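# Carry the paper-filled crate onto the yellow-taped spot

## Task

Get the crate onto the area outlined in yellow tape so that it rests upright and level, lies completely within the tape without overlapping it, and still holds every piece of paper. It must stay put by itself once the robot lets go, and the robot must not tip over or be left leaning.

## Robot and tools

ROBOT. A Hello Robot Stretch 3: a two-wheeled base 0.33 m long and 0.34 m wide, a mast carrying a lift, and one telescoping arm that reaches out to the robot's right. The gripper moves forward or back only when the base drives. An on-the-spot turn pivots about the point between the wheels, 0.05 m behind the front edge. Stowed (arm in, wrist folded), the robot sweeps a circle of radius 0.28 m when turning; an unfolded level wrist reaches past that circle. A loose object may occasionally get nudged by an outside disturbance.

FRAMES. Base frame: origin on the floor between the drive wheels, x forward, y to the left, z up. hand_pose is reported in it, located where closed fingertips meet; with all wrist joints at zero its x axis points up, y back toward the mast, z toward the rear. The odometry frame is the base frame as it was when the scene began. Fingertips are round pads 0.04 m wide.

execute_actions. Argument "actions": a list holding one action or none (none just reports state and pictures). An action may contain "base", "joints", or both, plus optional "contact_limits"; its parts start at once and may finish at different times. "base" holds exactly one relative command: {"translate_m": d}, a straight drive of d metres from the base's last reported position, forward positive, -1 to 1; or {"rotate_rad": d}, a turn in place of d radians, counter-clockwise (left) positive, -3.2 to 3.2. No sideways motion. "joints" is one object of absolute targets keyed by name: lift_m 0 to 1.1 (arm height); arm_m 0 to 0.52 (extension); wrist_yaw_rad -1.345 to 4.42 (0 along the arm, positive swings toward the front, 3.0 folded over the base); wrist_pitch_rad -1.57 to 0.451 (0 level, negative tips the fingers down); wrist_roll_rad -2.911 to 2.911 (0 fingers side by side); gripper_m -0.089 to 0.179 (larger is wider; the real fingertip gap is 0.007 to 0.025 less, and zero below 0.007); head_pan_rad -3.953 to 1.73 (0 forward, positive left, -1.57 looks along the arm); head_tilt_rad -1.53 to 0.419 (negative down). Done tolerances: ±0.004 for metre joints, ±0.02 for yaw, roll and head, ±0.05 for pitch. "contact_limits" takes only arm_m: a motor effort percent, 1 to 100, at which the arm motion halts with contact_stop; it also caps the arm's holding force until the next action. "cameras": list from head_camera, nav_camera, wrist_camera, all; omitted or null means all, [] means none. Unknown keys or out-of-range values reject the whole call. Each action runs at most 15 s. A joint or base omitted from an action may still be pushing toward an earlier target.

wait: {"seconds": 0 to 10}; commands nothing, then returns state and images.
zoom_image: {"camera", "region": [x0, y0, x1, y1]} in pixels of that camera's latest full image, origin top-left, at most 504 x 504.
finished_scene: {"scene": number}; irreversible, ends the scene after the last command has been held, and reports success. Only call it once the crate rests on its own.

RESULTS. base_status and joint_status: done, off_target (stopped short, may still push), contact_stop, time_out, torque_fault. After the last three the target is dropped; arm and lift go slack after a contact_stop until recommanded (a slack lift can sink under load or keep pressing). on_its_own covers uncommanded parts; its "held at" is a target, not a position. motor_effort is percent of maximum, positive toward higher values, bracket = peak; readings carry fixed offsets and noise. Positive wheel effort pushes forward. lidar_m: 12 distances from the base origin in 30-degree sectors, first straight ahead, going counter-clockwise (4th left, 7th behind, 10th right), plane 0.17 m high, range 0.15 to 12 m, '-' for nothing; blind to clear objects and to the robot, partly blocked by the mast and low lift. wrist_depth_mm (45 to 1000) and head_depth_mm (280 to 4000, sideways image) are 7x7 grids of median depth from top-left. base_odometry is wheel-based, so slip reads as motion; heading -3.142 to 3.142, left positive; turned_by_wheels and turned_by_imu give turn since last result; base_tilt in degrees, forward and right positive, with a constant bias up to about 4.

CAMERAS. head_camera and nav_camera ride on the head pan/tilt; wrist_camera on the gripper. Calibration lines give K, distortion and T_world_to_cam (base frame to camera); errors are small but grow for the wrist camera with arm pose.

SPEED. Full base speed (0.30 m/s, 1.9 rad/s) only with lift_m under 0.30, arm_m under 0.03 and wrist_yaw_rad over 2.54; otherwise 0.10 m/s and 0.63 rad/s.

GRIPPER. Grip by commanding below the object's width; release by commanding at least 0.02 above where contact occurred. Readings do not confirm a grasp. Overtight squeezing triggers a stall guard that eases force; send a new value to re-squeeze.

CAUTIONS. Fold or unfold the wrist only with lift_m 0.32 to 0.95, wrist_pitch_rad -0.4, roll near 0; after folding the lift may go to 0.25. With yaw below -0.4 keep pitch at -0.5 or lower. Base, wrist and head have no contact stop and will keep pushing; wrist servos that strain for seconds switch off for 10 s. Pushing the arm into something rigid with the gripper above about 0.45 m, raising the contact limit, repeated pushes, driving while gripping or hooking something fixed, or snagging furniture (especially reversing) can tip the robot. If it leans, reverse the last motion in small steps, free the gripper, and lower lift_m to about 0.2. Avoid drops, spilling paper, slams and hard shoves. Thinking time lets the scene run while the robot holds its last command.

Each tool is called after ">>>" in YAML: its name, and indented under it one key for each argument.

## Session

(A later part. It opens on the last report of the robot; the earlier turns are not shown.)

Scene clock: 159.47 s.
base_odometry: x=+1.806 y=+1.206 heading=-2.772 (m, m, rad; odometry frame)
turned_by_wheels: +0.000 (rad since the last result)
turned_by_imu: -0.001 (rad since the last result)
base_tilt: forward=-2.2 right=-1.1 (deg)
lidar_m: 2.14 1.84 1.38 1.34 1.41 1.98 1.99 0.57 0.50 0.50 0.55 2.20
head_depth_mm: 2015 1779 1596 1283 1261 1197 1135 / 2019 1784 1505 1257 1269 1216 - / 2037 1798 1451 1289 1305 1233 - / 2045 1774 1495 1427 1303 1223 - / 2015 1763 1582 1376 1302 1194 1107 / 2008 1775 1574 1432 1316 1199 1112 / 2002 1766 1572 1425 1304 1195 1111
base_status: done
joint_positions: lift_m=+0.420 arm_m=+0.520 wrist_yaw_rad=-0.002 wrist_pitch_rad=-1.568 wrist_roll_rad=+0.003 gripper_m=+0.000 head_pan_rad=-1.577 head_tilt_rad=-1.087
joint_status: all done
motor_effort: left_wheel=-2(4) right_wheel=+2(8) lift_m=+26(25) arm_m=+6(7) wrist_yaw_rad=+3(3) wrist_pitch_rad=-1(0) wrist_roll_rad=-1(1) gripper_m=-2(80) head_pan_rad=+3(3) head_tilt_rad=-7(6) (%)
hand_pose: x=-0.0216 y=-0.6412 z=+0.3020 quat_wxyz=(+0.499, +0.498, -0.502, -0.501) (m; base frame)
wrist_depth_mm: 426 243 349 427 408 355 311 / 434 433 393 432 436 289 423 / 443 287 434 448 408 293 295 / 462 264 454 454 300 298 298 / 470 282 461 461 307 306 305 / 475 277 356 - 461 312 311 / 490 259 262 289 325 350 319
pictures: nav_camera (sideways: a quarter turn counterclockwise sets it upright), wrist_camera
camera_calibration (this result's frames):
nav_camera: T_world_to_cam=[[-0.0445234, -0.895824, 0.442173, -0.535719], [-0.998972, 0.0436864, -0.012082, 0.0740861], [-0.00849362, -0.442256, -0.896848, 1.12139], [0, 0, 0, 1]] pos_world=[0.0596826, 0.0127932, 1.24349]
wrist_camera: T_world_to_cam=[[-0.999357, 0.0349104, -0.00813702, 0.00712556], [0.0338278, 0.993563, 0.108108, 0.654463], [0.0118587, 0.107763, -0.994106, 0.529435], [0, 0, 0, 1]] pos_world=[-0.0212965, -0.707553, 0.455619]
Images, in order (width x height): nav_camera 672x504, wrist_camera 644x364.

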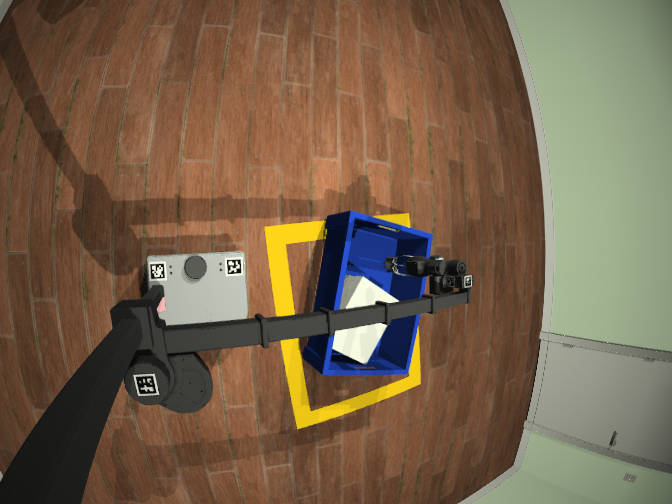

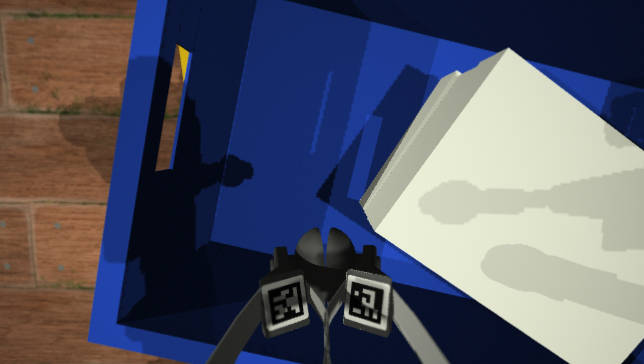

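>>> execute_actions:
  actions:
    - {"base":{"translate_m":0.05},"joints":{"lift_m":0.22}}
  cameras: []

>>> execute_actions:
  actions:
    - {"joints":{"arm_m":0.33},"contact_limits":{"arm_m":44}}
  cameras: []

>>> execute_actions:
  actions:
    - {"joints":{"arm_m":0.37,"lift_m":0.42}}
  cameras: ["nav_camera"]

Scene clock: 166.37 s.
base_odometry: x=+1.759 y=+1.188 heading=-2.772 (m, m, rad; odometry frame)
turned_by_wheels: +0.000 (rad since the last result)
turned_by_imu: -0.001 (rad since the last result)
base_tilt: forward=-2.1 right=-1.2 (deg)
lidar_m: 2.10 1.85 1.38 1.34 1.41 1.97 2.04 0.58 0.51 0.51 2.51 2.14
head_depth_mm: 2016 1766 1587 1253 1284 1201 1123 / 2017 1774 1439 1252 1281 1221 - / 2015 1780 1623 1409 1308 - - / 2029 1781 1550 1339 1307 1222 - / 2008 1772 1576 1406 1309 1200 1108 / 2023 1768 1578 1427 1311 1195 1111 / 2008 1783 1580 1428 1306 1195 1111
base_status: done
joint_positions: lift_m=+0.220 arm_m=+0.520 wrist_yaw_rad=-0.002 wrist_pitch_rad=-1.568 wrist_roll_rad=+0.003 gripper_m=+0.000 head_pan_rad=-1.577 head_tilt_rad=-1.087
joint_status: all done
motor_effort: left_wheel=-1(2) right_wheel=+2(8) lift_m=+11(22) arm_m=+6(6) wrist_yaw_rad=+2(3) wrist_pitch_rad=+0(0) wrist_roll_rad=-1(1) gripper_m=-2(2) head_pan_rad=+2(2) head_tilt_rad=-6(6) (%)
hand_pose: x=-0.0216 y=-0.6412 z=+0.1028 quat_wxyz=(+0.499, +0.498, -0.502, -0.501) (m; base frame)
wrist_depth_mm: 99 125 222 241 240 240 239 / 102 133 242 246 249 245 210 / 107 141 252 251 250 251 191 / 110 151 254 257 256 237 170 / 116 161 263 260 261 208 147 / 122 175 268 - 267 188 133 / 128 190 248 269 273 272 121
pictures: none
No camera images: the call's "cameras" was empty. Leave "cameras" out to get every camera's image.

Scene clock: 169.00 s.
base_odometry: x=+1.759 y=+1.188 heading=-2.773 (m, m, rad; odometry frame)
turned_by_wheels: +0.000 (rad since the last result)
turned_by_imu: -0.001 (rad since the last result)
base_tilt: forward=-2.2 right=-1.2 (deg)
lidar_m: 2.10 1.84 1.38 1.34 1.40 1.97 2.04 0.57 0.45 0.44 0.45 2.14
head_depth_mm: 2026 1777 1596 1254 1266 1206 1122 / 2025 1783 1585 1253 1269 1208 - / 2018 1774 1581 1472 1270 - - / 2021 1780 1572 1423 1286 1227 - / 2029 1765 1578 1411 1280 1198 1107 / 2011 1761 1588 1427 1312 1201 1107 / 2009 1785 1581 1426 1303 1197 1109
base_status: not commanded
joint_positions: lift_m=+0.220 arm_m=+0.331 wrist_yaw_rad=-0.003 wrist_pitch_rad=-1.495 wrist_roll_rad=+0.007 gripper_m=+0.000 head_pan_rad=-1.577 head_tilt_rad=-1.087
joint_status: all done
on_its_own: wrist_pitch_rad is at rest, and its effort (-25) is outside its rest range (-20 to +32)
motor_effort: left_wheel=-7(9) right_wheel=+15(21) lift_m=+11(10) arm_m=-14(17) wrist_yaw_rad=+3(5) wrist_pitch_rad=-25(30) wrist_roll_rad=-2(3) gripper_m=-2(2) head_pan_rad=+2(1) head_tilt_rad=-6(6) (%)
contact_limits: arm_m 44 (drawing in: default 26, maximum 44; extending or still: default 38, maximum 62)
hand_pose: x=-0.0216 y=-0.4715 z=+0.1018 quat_wxyz=(+0.516, +0.478, -0.521, -0.483) (m; base frame)
wrist_depth_mm: 138 184 252 253 252 202 111 / 140 187 255 256 256 177 103 / 143 193 257 256 257 175 125 / 141 197 259 260 258 258 178 / 145 202 262 261 262 261 260 / 144 170 185 - 215 223 243 / 121 124 128 130 140 150 158
pictures: none
No camera images: the call's "cameras" was empty. Leave "cameras" out to get every camera's image.

Scene clock: 171.67 s.
base_odometry: x=+1.759 y=+1.188 heading=-2.772 (m, m, rad; odometry frame)
turned_by_wheels: +0.000 (rad since the last result)
turned_by_imu: +0.000 (rad since the last result)
base_tilt: forward=-2.1 right=-1.1 (deg)
lidar_m: 2.10 1.84 1.38 1.34 1.41 1.98 2.05 0.57 0.45 0.44 0.45 2.15
head_depth_mm: 2027 1772 1586 1258 1261 1204 1135 / 2041 1792 1597 1248 1262 1209 - / 2031 1772 1646 1408 1272 1221 - / 2002 1778 1608 1391 1288 1226 - / 2021 1772 1584 1410 1286 1206 1110 / 2002 1779 1580 1437 1306 1193 1109 / 2019 1777 1586 1431 1299 1193 1107
base_status: not commanded
joint_positions: lift_m=+0.420 arm_m=+0.370 wrist_yaw_rad=-0.002 wrist_pitch_rad=-1.563 wrist_roll_rad=+0.005 gripper_m=+0.000 head_pan_rad=-1.577 head_tilt_rad=-1.087
joint_status: all done
motor_effort: left_wheel=-2(7) right_wheel=+2(15) lift_m=+24(28) arm_m=+6(13) wrist_yaw_rad=+3(3) wrist_pitch_rad=-2(25) wrist_roll_rad=-2(2) gripper_m=-2(2) head_pan_rad=+2(2) head_tilt_rad=-5(6) (%)
hand_pose: x=-0.0216 y=-0.4923 z=+0.3019 quat_wxyz=(+0.500, +0.496, -0.503, -0.500) (m; base frame)
wrist_depth_mm: 430 424 339 427 422 282 285 / 444 439 400 441 434 289 286 / 449 444 371 452 336 292 293 / 458 454 389 452 449 298 298 / 478 461 311 410 406 431 307 / 483 480 251 - 252 265 282 / 478 483 493 491 486 477 478
pictures: nav_camera (sideways: a quarter turn counterclockwise sets it upright)
camera_calibration (this result's frames):
nav_camera: T_world_to_cam=[[-0.0445043, -0.89599, 0.441839, -0.535284], [-0.998973, 0.0436685, -0.0120679, 0.0740678], [-0.00848172, -0.441922, -0.897013, 1.1216], [0, 0, 0, 1]] pos_world=[0.0596824, 0.0128162, 1.24349]
Images, in order (width x height): nav_camera 672x504.

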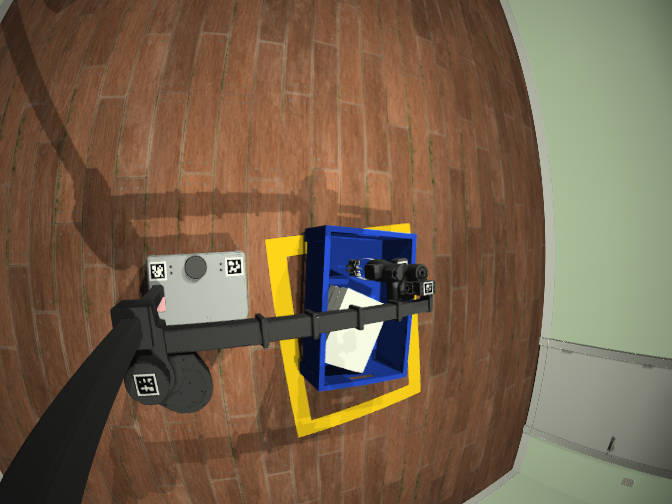

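>>> execute_actions:
  actions:
    - {"base":{"translate_m":0.22},"joints":{"arm_m":0.52}}
  cameras: ["wrist_camera"]

Scene clock: 177.87 s.
base_odometry: x=+1.554 y=+1.108 heading=-2.772 (m, m, rad; odometry frame)
turned_by_wheels: +0.000 (rad since the last result)
turned_by_imu: -0.001 (rad since the last result)
base_tilt: forward=-2.2 right=-1.1 (deg)
lidar_m: 1.88 1.84 1.37 1.33 1.39 1.96 2.26 0.60 0.45 0.45 2.52 1.93
head_depth_mm: 2016 1772 1585 1275 1275 1202 1139 / 2024 1783 1584 1440 1267 1216 - / 2032 1809 1552 1411 1298 1231 - / 2032 1775 1583 1424 1316 1228 - / 2015 1768 1580 1430 1307 1201 1111 / 2005 1775 1572 1436 1307 1197 1107 / 2015 1767 1587 1430 1297 1201 1106
base_status: done
joint_positions: lift_m=+0.420 arm_m=+0.520 wrist_yaw_rad=-0.002 wrist_pitch_rad=-1.564 wrist_roll_rad=+0.004 gripper_m=+0.000 head_pan_rad=-1.577 head_tilt_rad=-1.087
joint_status: all done
motor_effort: left_wheel=-2(2) right_wheel=+2(9) lift_m=+25(25) arm_m=+6(7) wrist_yaw_rad=+2(2) wrist_pitch_rad=-2(2) wrist_roll_rad=-2(2) gripper_m=-2(2) head_pan_rad=+2(3) head_tilt_rad=-6(5) (%)
hand_pose: x=-0.0216 y=-0.6422 z=+0.3019 quat_wxyz=(+0.500, +0.497, -0.503, -0.500) (m; base frame)
wrist_depth_mm: 432 430 427 430 422 250 276 / 439 438 440 441 401 414 428 / 453 452 443 444 406 445 441 / 456 457 459 457 387 454 401 / 462 469 470 459 359 458 372 / 476 474 474 - 263 476 472 / 486 486 491 489 319 409 431
pictures: wrist_camera
camera_calibration (this result's frames):
wrist_camera: T_world_to_cam=[[-0.999321, 0.035905, -0.00827621, 0.00782987], [0.0348494, 0.993949, 0.104163, 0.656943], [0.0119661, 0.103804, -0.994526, 0.527044], [0, 0, 0, 1]] pos_world=[-0.0213762, -0.707958, 0.455795]
Images, in order (width x height): wrist_camera 644x364.

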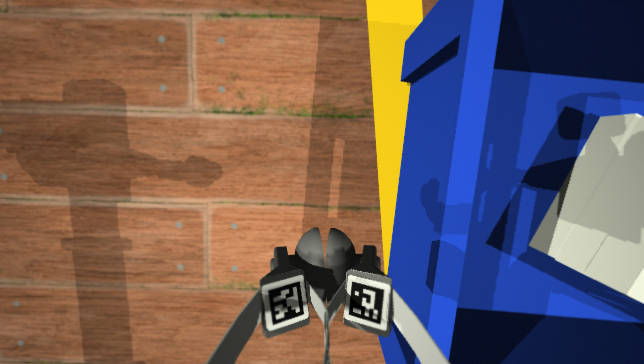

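>>> execute_actions:
  actions:
    - {"joints":{"lift_m":0.22,"arm_m":0.47}}
  cameras: []

>>> execute_actions:
  actions:
    - {"base":{"translate_m":-0.16}}
  cameras: []

>>> execute_actions:
  actions:
    - {"base":{"translate_m":0.03},"joints":{"lift_m":0.45}}
  cameras: []

>>> execute_actions:
  actions:
    - {"base":{"translate_m":-0.33},"joints":{"lift_m":1.05,"arm_m":0.52}}
  cameras: ["wrist_camera"]

Scene clock: 186.20 s.
base_odometry: x=+1.554 y=+1.108 heading=-2.772 (m, m, rad; odometry frame)
turned_by_wheels: +0.000 (rad since the last result)
turned_by_imu: +0.000 (rad since the last result)
base_tilt: forward=-2.1 right=-1.1 (deg)
lidar_m: 1.88 1.83 1.37 1.33 1.40 1.96 2.26 0.60 0.45 0.45 2.53 1.92
head_depth_mm: 2036 1783 1590 1273 1277 1201 1117 / 1996 1770 1591 1438 1269 1213 - / 2020 1791 1611 1408 1296 - - / 2043 1783 1575 1410 1305 1231 - / 2019 1762 1587 1432 1303 1198 1108 / 2015 1769 1578 1435 1307 1196 1111 / 2007 1764 1580 1436 1295 1193 1105
base_status: not commanded
joint_positions: lift_m=+0.220 arm_m=+0.470 wrist_yaw_rad=-0.001 wrist_pitch_rad=-1.564 wrist_roll_rad=+0.004 gripper_m=+0.000 head_pan_rad=-1.577 head_tilt_rad=-1.087
joint_status: all done
motor_effort: left_wheel=-2(2) right_wheel=+2(2) lift_m=+11(25) arm_m=-4(4) wrist_yaw_rad=+2(3) wrist_pitch_rad=-2(2) wrist_roll_rad=-1(2) gripper_m=-2(2) head_pan_rad=+3(1) head_tilt_rad=-6(5) (%)
hand_pose: x=-0.0216 y=-0.5930 z=+0.1028 quat_wxyz=(+0.500, +0.497, -0.503, -0.500) (m; base frame)
wrist_depth_mm: 242 244 244 245 244 203 132 / 247 250 249 249 249 197 129 / 254 254 254 254 253 191 128 / 262 262 258 258 257 186 125 / 264 268 267 264 263 182 123 / 271 270 272 - 268 177 121 / 278 276 276 276 275 173 119
pictures: none
No camera images: the call's "cameras" was empty. Leave "cameras" out to get every camera's image.

Scene clock: 188.97 s.
base_odometry: x=+1.703 y=+1.166 heading=-2.770 (m, m, rad; odometry frame)
turned_by_wheels: +0.002 (rad since the last result)
turned_by_imu: +0.003 (rad since the last result)
base_tilt: forward=-2.1 right=-1.2 (deg)
lidar_m: 2.04 1.83 1.38 1.34 1.41 1.97 2.10 0.60 0.46 0.44 2.52 2.08
head_depth_mm: 2042 1770 1592 1245 1266 1206 1125 / 2016 1765 1588 1437 1280 1209 - / 2005 1768 1611 1411 1276 - - / 2025 1774 1595 1413 1299 1227 - / 2013 1771 1581 1435 1310 1197 1110 / 2003 1766 1585 1429 1310 1198 1107 / 1999 1769 1586 1428 1298 1196 1105
base_status: done
joint_positions: lift_m=+0.220 arm_m=+0.470 wrist_yaw_rad=-0.016 wrist_pitch_rad=-1.569 wrist_roll_rad=+0.004 gripper_m=+0.000 head_pan_rad=-1.577 head_tilt_rad=-1.087
joint_status: not commanded
on_its_own: left_wheel is at rest, and its effort (+28) is outside its rest range (-18 to +18); right_wheel is at rest, and its effort (-66) is outside its rest range (-18 to +18); wrist_yaw_rad is at rest, and its effort (+20) is outside its rest range (-12 to +12)
motor_effort: left_wheel=+28(50) right_wheel=-66(100) lift_m=+11(12) arm_m=-4(4) wrist_yaw_rad=+20(28) wrist_pitch_rad=+0(3) wrist_roll_rad=-1(1) gripper_m=-6(9) head_pan_rad=+2(2) head_tilt_rad=-6(6) (%)
hand_pose: x=-0.0212 y=-0.5917 z=+0.1029 quat_wxyz=(+0.495, +0.494, -0.505, -0.505) (m; base frame)
wrist_depth_mm: 245 247 244 248 199 94 - / 251 250 249 247 190 91 - / 257 256 253 254 183 91 - / 262 260 260 262 175 92 - / 267 266 265 264 169 56 - / 273 274 273 - 161 55 - / 280 279 278 279 139 54 -
pictures: none
No camera images: the call's "cameras" was empty. Leave "cameras" out to get every camera's image.

Scene clock: 191.90 s.
base_odometry: x=+1.675 y=+1.155 heading=-2.770 (m, m, rad; odometry frame)
turned_by_wheels: +0.000 (rad since the last result)
turned_by_imu: -0.001 (rad since the last result)
base_tilt: forward=-2.2 right=-1.2 (deg)
lidar_m: 2.01 1.83 1.38 1.34 1.40 1.98 2.13 0.60 0.47 0.44 2.54 2.06
head_depth_mm: 2028 1776 1597 1252 1269 1200 1126 / 2010 1773 1581 1432 1274 1201 - / 2022 1798 1430 1410 1288 1228 - / 2026 1784 1591 1426 1308 1224 - / 2025 1772 1588 1435 1302 1197 1104 / 1995 1774 1589 1426 1301 1205 1111 / 2018 1773 1587 1438 1307 1192 1109
base_status: done
joint_positions: lift_m=+0.450 arm_m=+0.470 wrist_yaw_rad=-0.002 wrist_pitch_rad=-1.566 wrist_roll_rad=+0.004 gripper_m=+0.000 head_pan_rad=-1.577 head_tilt_rad=-1.087
joint_status: all done
motor_effort: left_wheel=-2(28) right_wheel=+2(58) lift_m=+24(29) arm_m=-4(4) wrist_yaw_rad=+3(19) wrist_pitch_rad=-1(2) wrist_roll_rad=-1(2) gripper_m=-2(6) head_pan_rad=+2(2) head_tilt_rad=-5(5) (%)
hand_pose: x=-0.0216 y=-0.5924 z=+0.3319 quat_wxyz=(+0.500, +0.497, -0.502, -0.501) (m; base frame)
wrist_depth_mm: 461 462 458 457 352 406 377 / 475 468 466 470 455 465 456 / 476 479 475 478 472 461 374 / 481 491 487 493 485 480 340 / 493 498 490 488 493 491 333 / 512 512 507 - 413 465 473 / 523 515 511 521 304 325 338
pictures: none
No camera images: the call's "cameras" was empty. Leave "cameras" out to get every camera's image.

Scene clock: 198.20 s.
base_odometry: x=+1.983 y=+1.275 heading=-2.770 (m, m, rad; odometry frame)
turned_by_wheels: +0.000 (rad since the last result)
turned_by_imu: +0.000 (rad since the last result)
base_tilt: forward=-2.2 right=-1.1 (deg)
lidar_m: 2.33 1.85 1.39 1.35 1.42 1.86 1.81 1.89 0.44 0.43 0.46 2.38
head_depth_mm: 2025 1770 1594 1392 1289 1197 1113 / 2041 1758 1581 1247 1256 1214 - / 2012 1769 1588 1256 1274 1225 - / 2016 1765 1583 1410 1267 1220 - / 2005 1780 1458 1418 1289 1196 1106 / 2009 1783 1572 1408 1301 1196 1110 / 2016 1778 1578 1423 1297 1198 1106
base_status: done
joint_positions: lift_m=+1.050 arm_m=+0.520 wrist_yaw_rad=-0.002 wrist_pitch_rad=-1.566 wrist_roll_rad=+0.004 gripper_m=+0.000 head_pan_rad=-1.577 head_tilt_rad=-1.087
joint_status: all done
motor_effort: left_wheel=-1(8) right_wheel=+2(4) lift_m=+24(29) arm_m=+6(7) wrist_yaw_rad=+3(3) wrist_pitch_rad=-1(1) wrist_roll_rad=-2(2) gripper_m=-2(2) head_pan_rad=+2(2) head_tilt_rad=-5(6) (%)
hand_pose: x=-0.0216 y=-0.6416 z=+0.9319 quat_wxyz=(+0.500, +0.497, -0.502, -0.501) (m; base frame)
wrist_depth_mm: - - - - - - - / - - - - - - - / - - - - - - - / - - - 914 924 - - / - - - - - - - / - - - - - - - / - - - - - - -
pictures: wrist_camera
camera_calibration (this result's frames):
wrist_camera: T_world_to_cam=[[-0.999312, 0.0361648, -0.00820382, 0.0131332], [0.0350902, 0.99372, 0.10625, 0.588702], [0.0119948, 0.105889, -0.994306, 1.15472], [0, 0, 0, 1]] pos_world=[-0.0213841, -0.707751, 1.0857]
Images, in order (width x height): wrist_camera 644x364.

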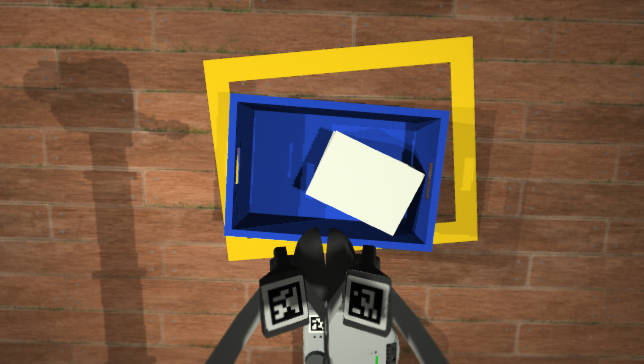

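>>> execute_actions:
  actions:
    - {"base":{"translate_m":-0.25},"joints":{"arm_m":0.2,"lift_m":0.22}}
  cameras: []

>>> execute_actions:
  actions:
    - {"joints":{"arm_m":0.41},"contact_limits":{"arm_m":60}}
  cameras: []

>>> execute_actions:
  actions:
    - {"joints":{"arm_m":0.36}}
  cameras: []

>>> execute_actions:
  actions:
    - {"joints":{"lift_m":0.5}}
  cameras: []

>>> execute_actions:
  actions:
    - {"base":{"translate_m":0.22},"joints":{"lift_m":1.05,"arm_m":0.52}}
  cameras: ["wrist_camera"]

Scene clock: 214.30 s.
base_odometry: x=+2.216 y=+1.366 heading=-2.770 (m, m, rad; odometry frame)
turned_by_wheels: +0.000 (rad since the last result)
turned_by_imu: -0.001 (rad since the last result)
base_tilt: forward=-2.1 right=-1.2 (deg)
lidar_m: 2.58 1.87 1.39 1.36 1.42 1.61 1.56 1.64 2.30 0.39 0.44 0.63
head_depth_mm: 2018 1781 1588 1433 1313 1204 1125 / 2030 1770 1588 1436 1311 1221 - / 2028 1769 1583 1418 1291 - - / 2024 1775 1584 1253 1279 1229 - / 2035 1775 1582 1249 1270 1194 1110 / 2026 1778 1471 1404 1284 1195 1105 / 2016 1775 1552 1381 1286 1194 1104
base_status: done
joint_positions: lift_m=+0.220 arm_m=+0.200 wrist_yaw_rad=+0.000 wrist_pitch_rad=-1.566 wrist_roll_rad=+0.003 gripper_m=+0.000 head_pan_rad=-1.577 head_tilt_rad=-1.087
joint_status: all done
motor_effort: left_wheel=-2(6) right_wheel=+2(2) lift_m=+11(22) arm_m=-4(4) wrist_yaw_rad=+1(2) wrist_pitch_rad=-1(1) wrist_roll_rad=-1(1) gripper_m=-2(2) head_pan_rad=+3(1) head_tilt_rad=-6(5) (%)
hand_pose: x=-0.0216 y=-0.3224 z=+0.1028 quat_wxyz=(+0.500, +0.498, -0.502, -0.500) (m; base frame)
wrist_depth_mm: - - - - - - - / 252 209 178 75 52 - - / 255 256 256 255 134 97 254 / 263 261 259 261 258 259 260 / 264 266 265 263 266 268 266 / 272 271 271 - 271 274 273 / 277 278 275 279 279 280 279
pictures: none
No camera images: the call's "cameras" was empty. Leave "cameras" out to get every camera's image.

Scene clock: 217.10 s.
base_odometry: x=+2.216 y=+1.366 heading=-2.771 (m, m, rad; odometry frame)
turned_by_wheels: -0.001 (rad since the last result)
turned_by_imu: -0.009 (rad since the last result)
base_tilt: forward=-2.2 right=-1.2 (deg)
lidar_m: 2.57 1.88 1.40 1.36 1.42 1.60 1.56 1.63 2.28 0.54 0.54 0.66
head_depth_mm: 2017 1776 1598 1436 1306 1197 1124 / 2033 1778 1577 1429 1307 1216 - / 2020 1778 1582 1388 1312 - - / 2016 1770 1422 1291 1307 1231 - / 2003 1780 1408 1280 1300 1197 1112 / 2012 1769 1487 1305 1303 1195 1109 / 2023 1763 1445 1405 1307 1193 1107
base_status: not commanded
joint_positions: lift_m=+0.220 arm_m=+0.408 wrist_yaw_rad=+0.019 wrist_pitch_rad=-1.575 wrist_roll_rad=-0.028 gripper_m=+0.000 head_pan_rad=-1.577 head_tilt_rad=-1.088
joint_status: all done
on_its_own: right_wheel is at rest, and its effort (+31) is outside its rest range (-18 to +18); arm_m is at rest, and its effort (+22) is outside its rest range (-14 to +14); wrist_yaw_rad is at rest, and its effort (-23) is outside its rest range (-12 to +12)
motor_effort: left_wheel=-13(14) right_wheel=+31(32) lift_m=+11(11) arm_m=+22(31) wrist_yaw_rad=-23(23) wrist_pitch_rad=+2(5) wrist_roll_rad=+9(9) gripper_m=-3(3) head_pan_rad=+2(2) head_tilt_rad=-5(5) (%)
contact_limits: arm_m 60 (drawing in: default 26, maximum 44; extending or still: default 38, maximum 62)
hand_pose: x=-0.0221 y=-0.5281 z=+0.1031 quat_wxyz=(+0.510, +0.513, -0.487, -0.490) (m; base frame)
wrist_depth_mm: 94 94 94 188 131 69 50 / 97 97 97 244 138 71 50 / 99 99 99 250 145 73 51 / 102 101 102 228 152 75 52 / 157 111 104 114 105 77 52 / 96 84 79 74 70 65 52 / - 61 57 55 52 50 48
pictures: none
No camera images: the call's "cameras" was empty. Leave "cameras" out to get every camera's image.

Scene clock: 218.57 s.
base_odometry: x=+2.216 y=+1.366 heading=-2.770 (m, m, rad; odometry frame)
turned_by_wheels: +0.001 (rad since the last result)
turned_by_imu: +0.001 (rad since the last result)
base_tilt: forward=-2.1 right=-1.1 (deg)
lidar_m: 2.58 1.88 1.40 1.36 1.42 1.61 1.56 1.63 2.28 0.54 0.55 0.66
head_depth_mm: 2016 1778 1598 1435 1308 1202 1122 / 2029 1772 1587 1436 1312 1217 - / 2014 1763 1585 1401 1304 - - / 2020 1769 1422 1289 1307 1228 - / 2031 1783 1408 1286 1302 1203 1111 / 2029 1774 1486 1306 1297 1200 1104 / 2008 1764 1439 1408 1307 1196 1109
base_status: not commanded
joint_positions: lift_m=+0.220 arm_m=+0.360 wrist_yaw_rad=+0.002 wrist_pitch_rad=-1.564 wrist_roll_rad=-0.004 gripper_m=+0.000 head_pan_rad=-1.577 head_tilt_rad=-1.088
joint_status: all done
motor_effort: left_wheel=-1(13) right_wheel=+1(31) lift_m=+12(12) arm_m=-4(21) wrist_yaw_rad=-2(23) wrist_pitch_rad=-2(5) wrist_roll_rad=+1(9) gripper_m=-2(3) head_pan_rad=+2(2) head_tilt_rad=-7(6) (%)
hand_pose: x=-0.0217 y=-0.4831 z=+0.1027 quat_wxyz=(+0.503, +0.500, -0.500, -0.497) (m; base frame)
wrist_depth_mm: 95 95 96 242 143 81 - / 97 97 96 - - - - / - - - - - - - / - - - - - - 260 / - - 265 263 264 267 263 / 272 272 269 - 271 270 270 / 276 278 274 280 278 277 279
pictures: none
No camera images: the call's "cameras" was empty. Leave "cameras" out to get every camera's image.

Scene clock: 221.93 s.
base_odometry: x=+2.216 y=+1.366 heading=-2.770 (m, m, rad; odometry frame)
turned_by_wheels: +0.000 (rad since the last result)
turned_by_imu: +0.000 (rad since the last result)
base_tilt: forward=-2.1 right=-1.2 (deg)
lidar_m: 2.58 1.87 1.40 1.36 1.42 1.61 1.56 1.63 2.28 0.54 0.54 0.66
head_depth_mm: 1999 1785 1590 1440 1308 1208 1127 / 2026 1765 1598 1439 1310 - - / 2014 1776 - 1399 1303 1243 - / 2039 1786 1437 1282 1305 1230 - / 2008 1768 1414 1283 1296 1203 1112 / 2010 1773 1493 1312 1298 1199 1105 / 2013 1753 1438 1400 1311 1196 1107
base_status: not commanded
joint_positions: lift_m=+0.500 arm_m=+0.360 wrist_yaw_rad=+0.002 wrist_pitch_rad=-1.564 wrist_roll_rad=-0.004 gripper_m=+0.000 head_pan_rad=-1.577 head_tilt_rad=-1.088
joint_status: all done
motor_effort: left_wheel=-2(1) right_wheel=+1(2) lift_m=+25(27) arm_m=-4(5) wrist_yaw_rad=-2(2) wrist_pitch_rad=-2(2) wrist_roll_rad=+1(1) gripper_m=-2(2) head_pan_rad=+3(3) head_tilt_rad=-5(6) (%)
hand_pose: x=-0.0217 y=-0.4830 z=+0.3819 quat_wxyz=(+0.503, +0.500, -0.500, -0.497) (m; base frame)
wrist_depth_mm: 500 355 355 351 502 512 505 / 513 364 367 366 522 515 512 / 523 521 369 366 529 519 527 / 538 554 532 532 536 539 533 / 553 548 544 548 540 543 537 / 565 560 557 - 557 549 558 / 578 573 567 569 563 569 579
pictures: none
No camera images: the call's "cameras" was empty. Leave "cameras" out to get every camera's image.

Scene clock: 227.77 s.
base_odometry: x=+2.011 y=+1.286 heading=-2.770 (m, m, rad; odometry frame)
turned_by_wheels: +0.000 (rad since the last result)
turned_by_imu: -0.001 (rad since the last result)
base_tilt: forward=-2.2 right=-1.1 (deg)
lidar_m: 2.37 1.87 1.40 1.35 1.42 1.84 1.78 1.86 0.56 0.51 0.51 2.42
head_depth_mm: 2028 1777 1569 1432 1307 1195 1113 / 2033 1776 1508 1283 1309 1214 - / 2024 1772 1472 1272 1309 1230 - / 2014 1756 1427 1293 1297 1226 - / 2031 1782 1468 1429 1298 1203 1111 / 2017 1781 1548 1386 1306 1195 1109 / 2012 1769 1578 1425 1299 1195 1107
base_status: done
joint_positions: lift_m=+1.050 arm_m=+0.520 wrist_yaw_rad=+0.001 wrist_pitch_rad=-1.564 wrist_roll_rad=-0.004 gripper_m=+0.000 head_pan_rad=-1.577 head_tilt_rad=-1.088
joint_status: all done
motor_effort: left_wheel=-1(3) right_wheel=+1(7) lift_m=+25(25) arm_m=+6(6) wrist_yaw_rad=-1(2) wrist_pitch_rad=-2(2) wrist_roll_rad=+1(1) gripper_m=-2(1) head_pan_rad=+3(2) head_tilt_rad=-6(5) (%)
hand_pose: x=-0.0216 y=-0.6422 z=+0.9319 quat_wxyz=(+0.503, +0.499, -0.500, -0.498) (m; base frame)
wrist_depth_mm: - - - - - - - / - - - - - - - / - - - 901 - - - / - - - 917 - - - / - - - - - - - / - - - - - - - / - - - - - - -
pictures: wrist_camera
camera_calibration (this result's frames):
wrist_camera: T_world_to_cam=[[-0.999638, 0.025615, -0.00822793, 0.00633597], [0.0246199, 0.994257, 0.104152, 0.591317], [0.0108485, 0.103912, -0.994527, 1.15364], [0, 0, 0, 1]] pos_world=[-0.0207398, -0.70796, 1.08579]
Images, in order (width x height): wrist_camera 644x364.

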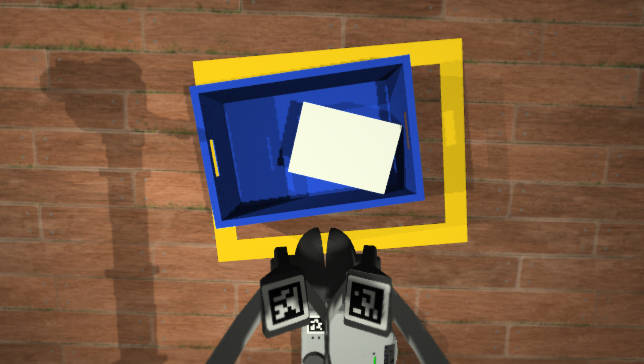

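>>> execute_actions:
  actions:
    - {"base":{"translate_m":0.42},"joints":{"lift_m":0.45}}
  cameras: []

>>> execute_actions:
  actions:
    - {"joints":{"lift_m":0.22}}
  cameras: []

>>> execute_actions:
  actions:
    - {"base":{"translate_m":-0.11}}
  cameras: []

>>> execute_actions:
  actions:
    - {"base":{"translate_m":0.03},"joints":{"lift_m":0.45}}
  cameras: []

>>> execute_actions:
  actions:
    - {"base":{"translate_m":-0.36},"joints":{"lift_m":1.05}}
  cameras: ["wrist_camera"]

Scene clock: 240.57 s.
base_odometry: x=+1.619 y=+1.134 heading=-2.770 (m, m, rad; odometry frame)
turned_by_wheels: +0.000 (rad since the last result)
turned_by_imu: -0.002 (rad since the last result)
base_tilt: forward=-2.1 right=-1.1 (deg)
lidar_m: 1.95 1.85 1.38 1.34 1.40 1.96 2.19 0.75 0.48 0.50 2.51 2.00
head_depth_mm: 2012 1766 1423 1272 1304 1201 1135 / 2027 1786 1521 1433 1318 1202 - / 2010 1841 1366 1391 1306 - - / 1987 1793 1581 1429 1314 1231 - / 2004 1774 1572 1430 1302 1200 1107 / 2019 1767 1589 1422 1305 1201 1106 / 2000 1772 1579 1424 1301 1199 1110
base_status: done
joint_positions: lift_m=+0.450 arm_m=+0.520 wrist_yaw_rad=+0.001 wrist_pitch_rad=-1.564 wrist_roll_rad=-0.004 gripper_m=+0.000 head_pan_rad=-1.577 head_tilt_rad=-1.088
joint_status: all done
motor_effort: left_wheel=-1(3) right_wheel=+1(8) lift_m=+12(20) arm_m=+6(6) wrist_yaw_rad=+0(1) wrist_pitch_rad=-2(2) wrist_roll_rad=+1(1) gripper_m=-2(2) head_pan_rad=+1(2) head_tilt_rad=-6(4) (%)
hand_pose: x=-0.0216 y=-0.6422 z=+0.3328 quat_wxyz=(+0.503, +0.499, -0.500, -0.498) (m; base frame)
wrist_depth_mm: 458 461 457 459 322 416 463 / 472 470 469 469 382 471 403 / 486 477 474 473 432 474 381 / 486 488 489 493 419 479 359 / 495 502 495 490 437 495 489 / 509 519 506 - 398 441 411 / 517 515 519 523 386 341 319
pictures: none
No camera images: the call's "cameras" was empty. Leave "cameras" out to get every camera's image.

Scene clock: 243.50 s.
base_odometry: x=+1.619 y=+1.134 heading=-2.770 (m, m, rad; odometry frame)
turned_by_wheels: +0.000 (rad since the last result)
turned_by_imu: +0.000 (rad since the last result)
base_tilt: forward=-2.1 right=-1.2 (deg)
lidar_m: 1.95 1.85 1.39 1.34 1.41 1.96 2.19 0.76 0.48 0.50 2.51 2.00
head_depth_mm: 2040 1769 1428 1278 1299 1204 1124 / 1989 1773 1517 1432 1309 1219 - / 2025 1793 1613 1415 1303 - - / 2001 1765 1593 1407 1299 1232 - / 2008 1777 1577 1436 1301 1195 1107 / 2015 1756 1583 1441 1305 1202 1111 / 2012 1776 1568 1424 1308 1198 1108
base_status: not commanded
joint_positions: lift_m=+0.220 arm_m=+0.520 wrist_yaw_rad=+0.001 wrist_pitch_rad=-1.564 wrist_roll_rad=-0.004 gripper_m=+0.000 head_pan_rad=-1.577 head_tilt_rad=-1.088
joint_status: all done
motor_effort: left_wheel=-1(1) right_wheel=+1(1) lift_m=+11(10) arm_m=+6(6) wrist_yaw_rad=-1(0) wrist_pitch_rad=-2(2) wrist_roll_rad=+1(1) gripper_m=-2(2) head_pan_rad=+2(2) head_tilt_rad=-5(7) (%)
hand_pose: x=-0.0216 y=-0.6422 z=+0.1028 quat_wxyz=(+0.503, +0.499, -0.500, -0.498) (m; base frame)
wrist_depth_mm: 245 244 243 244 242 146 100 / 250 249 248 248 247 152 103 / 252 256 256 256 252 158 105 / 258 259 261 260 258 164 108 / 264 264 263 265 263 172 111 / 270 269 271 - 270 179 114 / 277 276 276 276 278 188 118
pictures: none
No camera images: the call's "cameras" was empty. Leave "cameras" out to get every camera's image.

Scene clock: 245.70 s.
base_odometry: x=+1.722 y=+1.174 heading=-2.769 (m, m, rad; odometry frame)
turned_by_wheels: +0.002 (rad since the last result)
turned_by_imu: +0.003 (rad since the last result)
base_tilt: forward=-2.1 right=-1.2 (deg)
lidar_m: 2.06 1.85 1.38 1.35 1.41 1.97 2.08 0.78 0.48 0.46 2.52 2.11
head_depth_mm: 2035 1783 1420 1288 1310 1199 1122 / 2018 1786 1476 1372 1307 1215 - / 2037 1773 1614 1411 1298 - - / 2000 1787 1618 1417 1305 1231 - / 2011 1758 1594 1430 1303 1197 1111 / 1999 1769 1591 1431 1305 1188 1100 / 2027 1763 1576 1424 1296 1197 1114
base_status: done
joint_positions: lift_m=+0.220 arm_m=+0.520 wrist_yaw_rad=-0.011 wrist_pitch_rad=-1.573 wrist_roll_rad=-0.005 gripper_m=+0.000 head_pan_rad=-1.577 head_tilt_rad=-1.088
joint_status: not commanded
on_its_own: left_wheel is at rest, and its effort (+24) is outside its rest range (-18 to +18); right_wheel is at rest, and its effort (-55) is outside its rest range (-18 to +18); wrist_yaw_rad is at rest, and its effort (+13) is outside its rest range (-12 to +12)
motor_effort: left_wheel=+24(53) right_wheel=-55(100) lift_m=+11(11) arm_m=+5(6) wrist_yaw_rad=+13(17) wrist_pitch_rad=+2(2) wrist_roll_rad=+1(2) gripper_m=-5(8) head_pan_rad=+2(2) head_tilt_rad=-5(4) (%)
hand_pose: x=-0.0214 y=-0.6398 z=+0.1030 quat_wxyz=(+0.498, +0.499, -0.500, -0.502) (m; base frame)
wrist_depth_mm: 244 245 242 242 117 - - / 249 249 249 249 122 - - / 255 254 253 255 131 - - / 262 263 261 260 144 - - / 267 267 267 261 161 - - / 274 273 272 - 173 50 - / 280 280 279 279 165 51 -
pictures: none
No camera images: the call's "cameras" was empty. Leave "cameras" out to get every camera's image.

Scene clock: 248.63 s.
base_odometry: x=+1.694 y=+1.163 heading=-2.769 (m, m, rad; odometry frame)
turned_by_wheels: +0.000 (rad since the last result)
turned_by_imu: -0.001 (rad since the last result)
base_tilt: forward=-2.1 right=-1.1 (deg)
lidar_m: 2.03 1.85 1.39 1.34 1.41 1.96 2.11 0.77 0.47 0.47 2.52 2.08
head_depth_mm: 2016 1777 1378 1289 1304 1196 1133 / 2022 1781 1505 1408 1313 1198 - / 2013 1843 1376 1392 1292 - - / 2005 1793 1602 1424 1303 1222 - / 2016 1778 1579 1427 1294 1199 1114 / 2006 1769 1584 1429 1304 1208 1100 / 2025 1768 1580 1418 1302 1198 1104
base_status: done
joint_positions: lift_m=+0.450 arm_m=+0.520 wrist_yaw_rad=-0.002 wrist_pitch_rad=-1.572 wrist_roll_rad=-0.005 gripper_m=+0.000 head_pan_rad=-1.577 head_tilt_rad=-1.088
joint_status: all done
motor_effort: left_wheel=-1(25) right_wheel=+2(45) lift_m=+25(26) arm_m=+5(5) wrist_yaw_rad=+3(13) wrist_pitch_rad=+1(1) wrist_roll_rad=+2(2) gripper_m=-2(5) head_pan_rad=+3(2) head_tilt_rad=-6(5) (%)
hand_pose: x=-0.0216 y=-0.6403 z=+0.3320 quat_wxyz=(+0.500, +0.501, -0.499, -0.500) (m; base frame)
wrist_depth_mm: 455 461 456 452 358 454 450 / 471 469 462 468 458 458 355 / 476 479 471 483 471 475 341 / 483 488 485 489 482 477 330 / 495 496 500 498 491 496 499 / 507 511 508 - 414 427 388 / 524 521 517 520 357 328 308
pictures: none
No camera images: the call's "cameras" was empty. Leave "cameras" out to get every camera's image.

Scene clock: 254.93 s.
base_odometry: x=+2.029 y=+1.294 heading=-2.769 (m, m, rad; odometry frame)
turned_by_wheels: +0.000 (rad since the last result)
turned_by_imu: +0.000 (rad since the last result)
base_tilt: forward=-2.2 right=-1.1 (deg)
lidar_m: 2.38 1.87 1.39 1.35 1.42 1.81 1.76 1.84 0.56 0.51 0.50 2.45
head_depth_mm: 2020 1784 1583 1415 1307 1200 1114 / 2023 1773 1412 1290 1307 1218 - / 2018 1776 1415 1275 1304 1226 - / 2016 1777 1442 1309 1308 1228 - / 1992 1782 1486 1431 1304 1191 1106 / 2003 1778 1586 1393 1304 1198 1108 / 1984 1751 1570 1431 1304 1195 1108
base_status: done
joint_positions: lift_m=+1.050 arm_m=+0.520 wrist_yaw_rad=-0.002 wrist_pitch_rad=-1.571 wrist_roll_rad=-0.005 gripper_m=+0.000 head_pan_rad=-1.577 head_tilt_rad=-1.088
joint_status: all done
motor_effort: left_wheel=-1(5) right_wheel=+2(4) lift_m=+25(24) arm_m=+6(5) wrist_yaw_rad=+3(3) wrist_pitch_rad=+1(1) wrist_roll_rad=+2(2) gripper_m=-2(2) head_pan_rad=+3(4) head_tilt_rad=-5(6) (%)
hand_pose: x=-0.0216 y=-0.6403 z=+0.9320 quat_wxyz=(+0.500, +0.501, -0.499, -0.500) (m; base frame)
wrist_depth_mm: - - - - - - - / - - - - - - - / - - - 911 893 - - / - - - - 976 - - / - - - - - - - / - - - - - - - / - - - - - - -
pictures: wrist_camera
camera_calibration (this result's frames):
wrist_camera: T_world_to_cam=[[-0.999594, 0.027327, -0.00803282, 0.00727203], [0.026261, 0.993405, 0.111608, 0.581998], [0.0110298, 0.111351, -0.99372, 1.15763], [0, 0, 0, 1]] pos_world=[-0.0207832, -0.707262, 1.08547]
Images, in order (width x height): wrist_camera 644x364.

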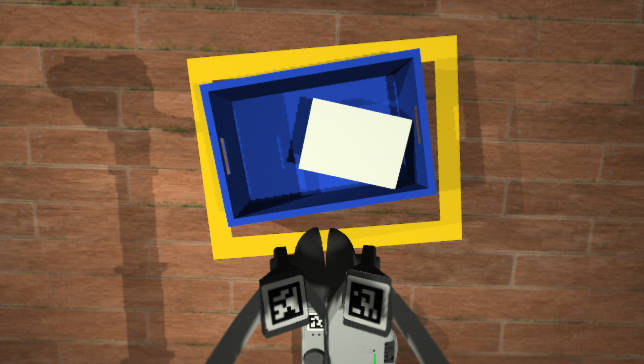

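>>> execute_actions:
  actions:
    - {"base":{"translate_m":0.38},"joints":{"lift_m":0.45}}
  cameras: []

>>> execute_actions:
  actions:
    - {"joints":{"lift_m":0.22}}
  cameras: []

>>> execute_actions:
  actions:
    - {"base":{"translate_m":-0.085}}
  cameras: []

>>> execute_actions:
  actions:
    - {"base":{"translate_m":0.05},"joints":{"lift_m":0.45}}
  cameras: ["wrist_camera"]

Scene clock: 269.80 s.
base_odometry: x=+1.675 y=+1.155 heading=-2.769 (m, m, rad; odometry frame)
turned_by_wheels: +0.000 (rad since the last result)
turned_by_imu: -0.002 (rad since the last result)
base_tilt: forward=-2.2 right=-1.1 (deg)
lidar_m: 2.01 1.85 1.39 1.34 1.41 1.97 2.13 0.76 0.47 0.49 2.52 2.06
head_depth_mm: 2018 1776 1413 1281 1301 1210 1126 / 2030 1785 1521 1430 1318 1205 - / 2012 1834 1365 1394 1300 - - / 2023 1767 1583 1429 1302 1219 - / 2001 1761 1588 1430 1308 1197 1105 / 2031 1768 1582 1427 1304 1197 1107 / 2019 1753 1583 1434 1311 1192 1107
base_status: done
joint_positions: lift_m=+0.450 arm_m=+0.520 wrist_yaw_rad=-0.002 wrist_pitch_rad=-1.571 wrist_roll_rad=-0.005 gripper_m=+0.000 head_pan_rad=-1.577 head_tilt_rad=-1.088
joint_status: all done
motor_effort: left_wheel=-1(2) right_wheel=+2(9) lift_m=+12(21) arm_m=+6(5) wrist_yaw_rad=+2(3) wrist_pitch_rad=+1(1) wrist_roll_rad=+1(2) gripper_m=-1(2) head_pan_rad=+2(3) head_tilt_rad=-5(6) (%)
hand_pose: x=-0.0216 y=-0.6404 z=+0.3329 quat_wxyz=(+0.500, +0.501, -0.499, -0.500) (m; base frame)
wrist_depth_mm: 458 457 453 457 324 453 449 / 466 473 463 469 423 463 379 / 478 473 481 471 470 474 365 / 482 488 493 485 442 484 352 / 501 514 489 490 494 497 492 / 512 515 513 - 371 425 394 / 520 516 520 527 378 333 312
pictures: none
No camera images: the call's "cameras" was empty. Leave "cameras" out to get every camera's image.

Scene clock: 272.73 s.
base_odometry: x=+1.675 y=+1.155 heading=-2.769 (m, m, rad; odometry frame)
turned_by_wheels: +0.000 (rad since the last result)
turned_by_imu: +0.000 (rad since the last result)
base_tilt: forward=-2.1 right=-1.1 (deg)
lidar_m: 2.01 1.86 1.38 1.34 1.41 1.96 2.13 0.76 0.47 0.49 2.52 2.06
head_depth_mm: 2010 1784 1418 1291 1315 1200 1121 / 2031 1776 1514 1421 1303 1215 - / 2017 1782 1623 1409 1301 - - / 2033 1762 1599 1413 1310 1229 - / 2011 1775 1576 1432 1303 1196 1112 / 2004 1778 1585 1432 1303 1203 1108 / 2003 1762 1576 1421 1299 1195 1108
base_status: not commanded
joint_positions: lift_m=+0.220 arm_m=+0.520 wrist_yaw_rad=-0.002 wrist_pitch_rad=-1.571 wrist_roll_rad=-0.005 gripper_m=+0.000 head_pan_rad=-1.577 head_tilt_rad=-1.088
joint_status: all done
motor_effort: left_wheel=-1(2) right_wheel=+1(2) lift_m=+11(14) arm_m=+5(5) wrist_yaw_rad=+3(3) wrist_pitch_rad=+1(1) wrist_roll_rad=+1(2) gripper_m=-2(1) head_pan_rad=+1(2) head_tilt_rad=-5(5) (%)
hand_pose: x=-0.0216 y=-0.6404 z=+0.1029 quat_wxyz=(+0.501, +0.501, -0.499, -0.500) (m; base frame)
wrist_depth_mm: 244 245 245 243 235 130 90 / 251 249 247 251 246 136 92 / 255 253 256 252 252 142 104 / 262 257 260 259 257 149 103 / 266 264 264 264 263 156 106 / 274 270 268 - 270 163 110 / 279 276 277 281 276 173 114
pictures: none
No camera images: the call's "cameras" was empty. Leave "cameras" out to get every camera's image.

Scene clock: 274.70 s.
base_odometry: x=+1.754 y=+1.186 heading=-2.767 (m, m, rad; odometry frame)
turned_by_wheels: +0.002 (rad since the last result)
turned_by_imu: +0.003 (rad since the last result)
base_tilt: forward=-2.1 right=-1.2 (deg)
lidar_m: 2.09 1.85 1.38 1.34 1.41 1.98 2.05 0.79 0.48 0.46 2.52 2.15
head_depth_mm: 2003 1770 1427 1292 1312 1199 1120 / 2007 1784 1477 1372 1313 1212 - / 2016 1766 1631 1413 1296 - - / 2015 1778 1600 1413 1307 1224 - / 1990 1778 1578 1432 1306 1202 1109 / 2006 1770 1581 1427 1304 1197 1106 / 2007 1780 1581 1429 1304 1193 1112
base_status: done
joint_positions: lift_m=+0.220 arm_m=+0.520 wrist_yaw_rad=-0.011 wrist_pitch_rad=-1.573 wrist_roll_rad=-0.005 gripper_m=+0.000 head_pan_rad=-1.577 head_tilt_rad=-1.088
joint_status: not commanded
on_its_own: left_wheel is at rest, and its effort (+30) is outside its rest range (-18 to +18); right_wheel is at rest, and its effort (-67) is outside its rest range (-18 to +18); wrist_yaw_rad is at rest, and its effort (+14) is outside its rest range (-12 to +12)
motor_effort: left_wheel=+30(53) right_wheel=-67(100) lift_m=+12(12) arm_m=+5(5) wrist_yaw_rad=+14(18) wrist_pitch_rad=+1(2) wrist_roll_rad=+2(2) gripper_m=-6(8) head_pan_rad=+3(3) head_tilt_rad=-5(6) (%)
hand_pose: x=-0.0214 y=-0.6399 z=+0.1030 quat_wxyz=(+0.498, +0.499, -0.501, -0.503) (m; base frame)
wrist_depth_mm: 245 244 244 242 120 - - / 251 249 247 250 124 - - / 256 257 256 255 130 - - / 264 261 262 261 140 - - / 267 267 267 265 158 - - / 275 270 272 - 173 - - / 282 280 281 279 168 50 -
pictures: none
No camera images: the call's "cameras" was empty. Leave "cameras" out to get every camera's image.

Scene clock: 277.63 s.
base_odometry: x=+1.708 y=+1.168 heading=-2.767 (m, m, rad; odometry frame)
turned_by_wheels: +0.000 (rad since the last result)
turned_by_imu: -0.001 (rad since the last result)
base_tilt: forward=-2.1 right=-1.2 (deg)
lidar_m: 2.04 1.85 1.38 1.34 1.41 1.97 2.10 0.77 0.47 0.49 2.52 2.09
head_depth_mm: 2023 1778 1419 1280 1316 1202 1125 / 2023 1771 1507 1433 1316 1197 - / 2028 1826 1406 1392 1303 - - / 2016 1766 1585 1434 1306 1221 - / 2017 1754 1576 1421 1302 1196 1106 / 1996 1767 1584 1429 1308 1197 1108 / 2013 1770 1583 1417 1301 1193 1106
base_status: done
joint_positions: lift_m=+0.450 arm_m=+0.520 wrist_yaw_rad=-0.002 wrist_pitch_rad=-1.572 wrist_roll_rad=-0.005 gripper_m=+0.000 head_pan_rad=-1.577 head_tilt_rad=-1.088
joint_status: all done
motor_effort: left_wheel=-1(30) right_wheel=+1(59) lift_m=+26(29) arm_m=+5(6) wrist_yaw_rad=+3(14) wrist_pitch_rad=+1(1) wrist_roll_rad=+2(2) gripper_m=-1(6) head_pan_rad=+2(2) head_tilt_rad=-4(5) (%)
hand_pose: x=-0.0216 y=-0.6403 z=+0.3320 quat_wxyz=(+0.500, +0.501, -0.499, -0.500) (m; base frame)
wrist_depth_mm: 456 450 458 460 327 455 452 / 467 467 467 468 423 460 378 / 480 477 475 471 471 470 362 / 477 490 485 485 450 480 351 / 499 500 494 499 483 499 495 / 512 507 513 - 386 427 399 / 519 525 521 524 379 333 308
pictures: wrist_camera
camera_calibration (this result's frames):
wrist_camera: T_world_to_cam=[[-0.999593, 0.0273877, -0.00802861, 0.0024898], [0.0263199, 0.993385, 0.111773, 0.648856], [0.0110367, 0.111516, -0.993701, 0.561503], [0, 0, 0, 1]] pos_world=[-0.0207862, -0.707249, 0.485462]
Images, in order (width x height): wrist_camera 644x364.

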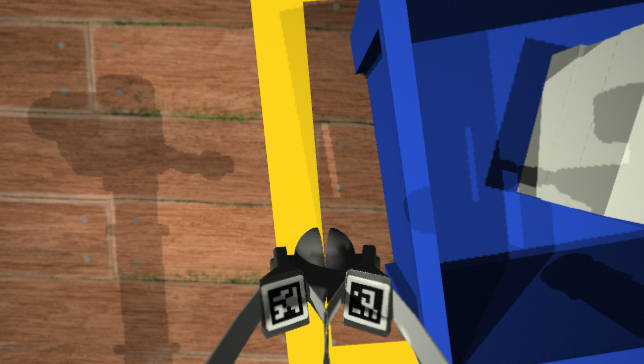

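>>> finished_scene:
  scene: 2

The scene is finished: the task was done.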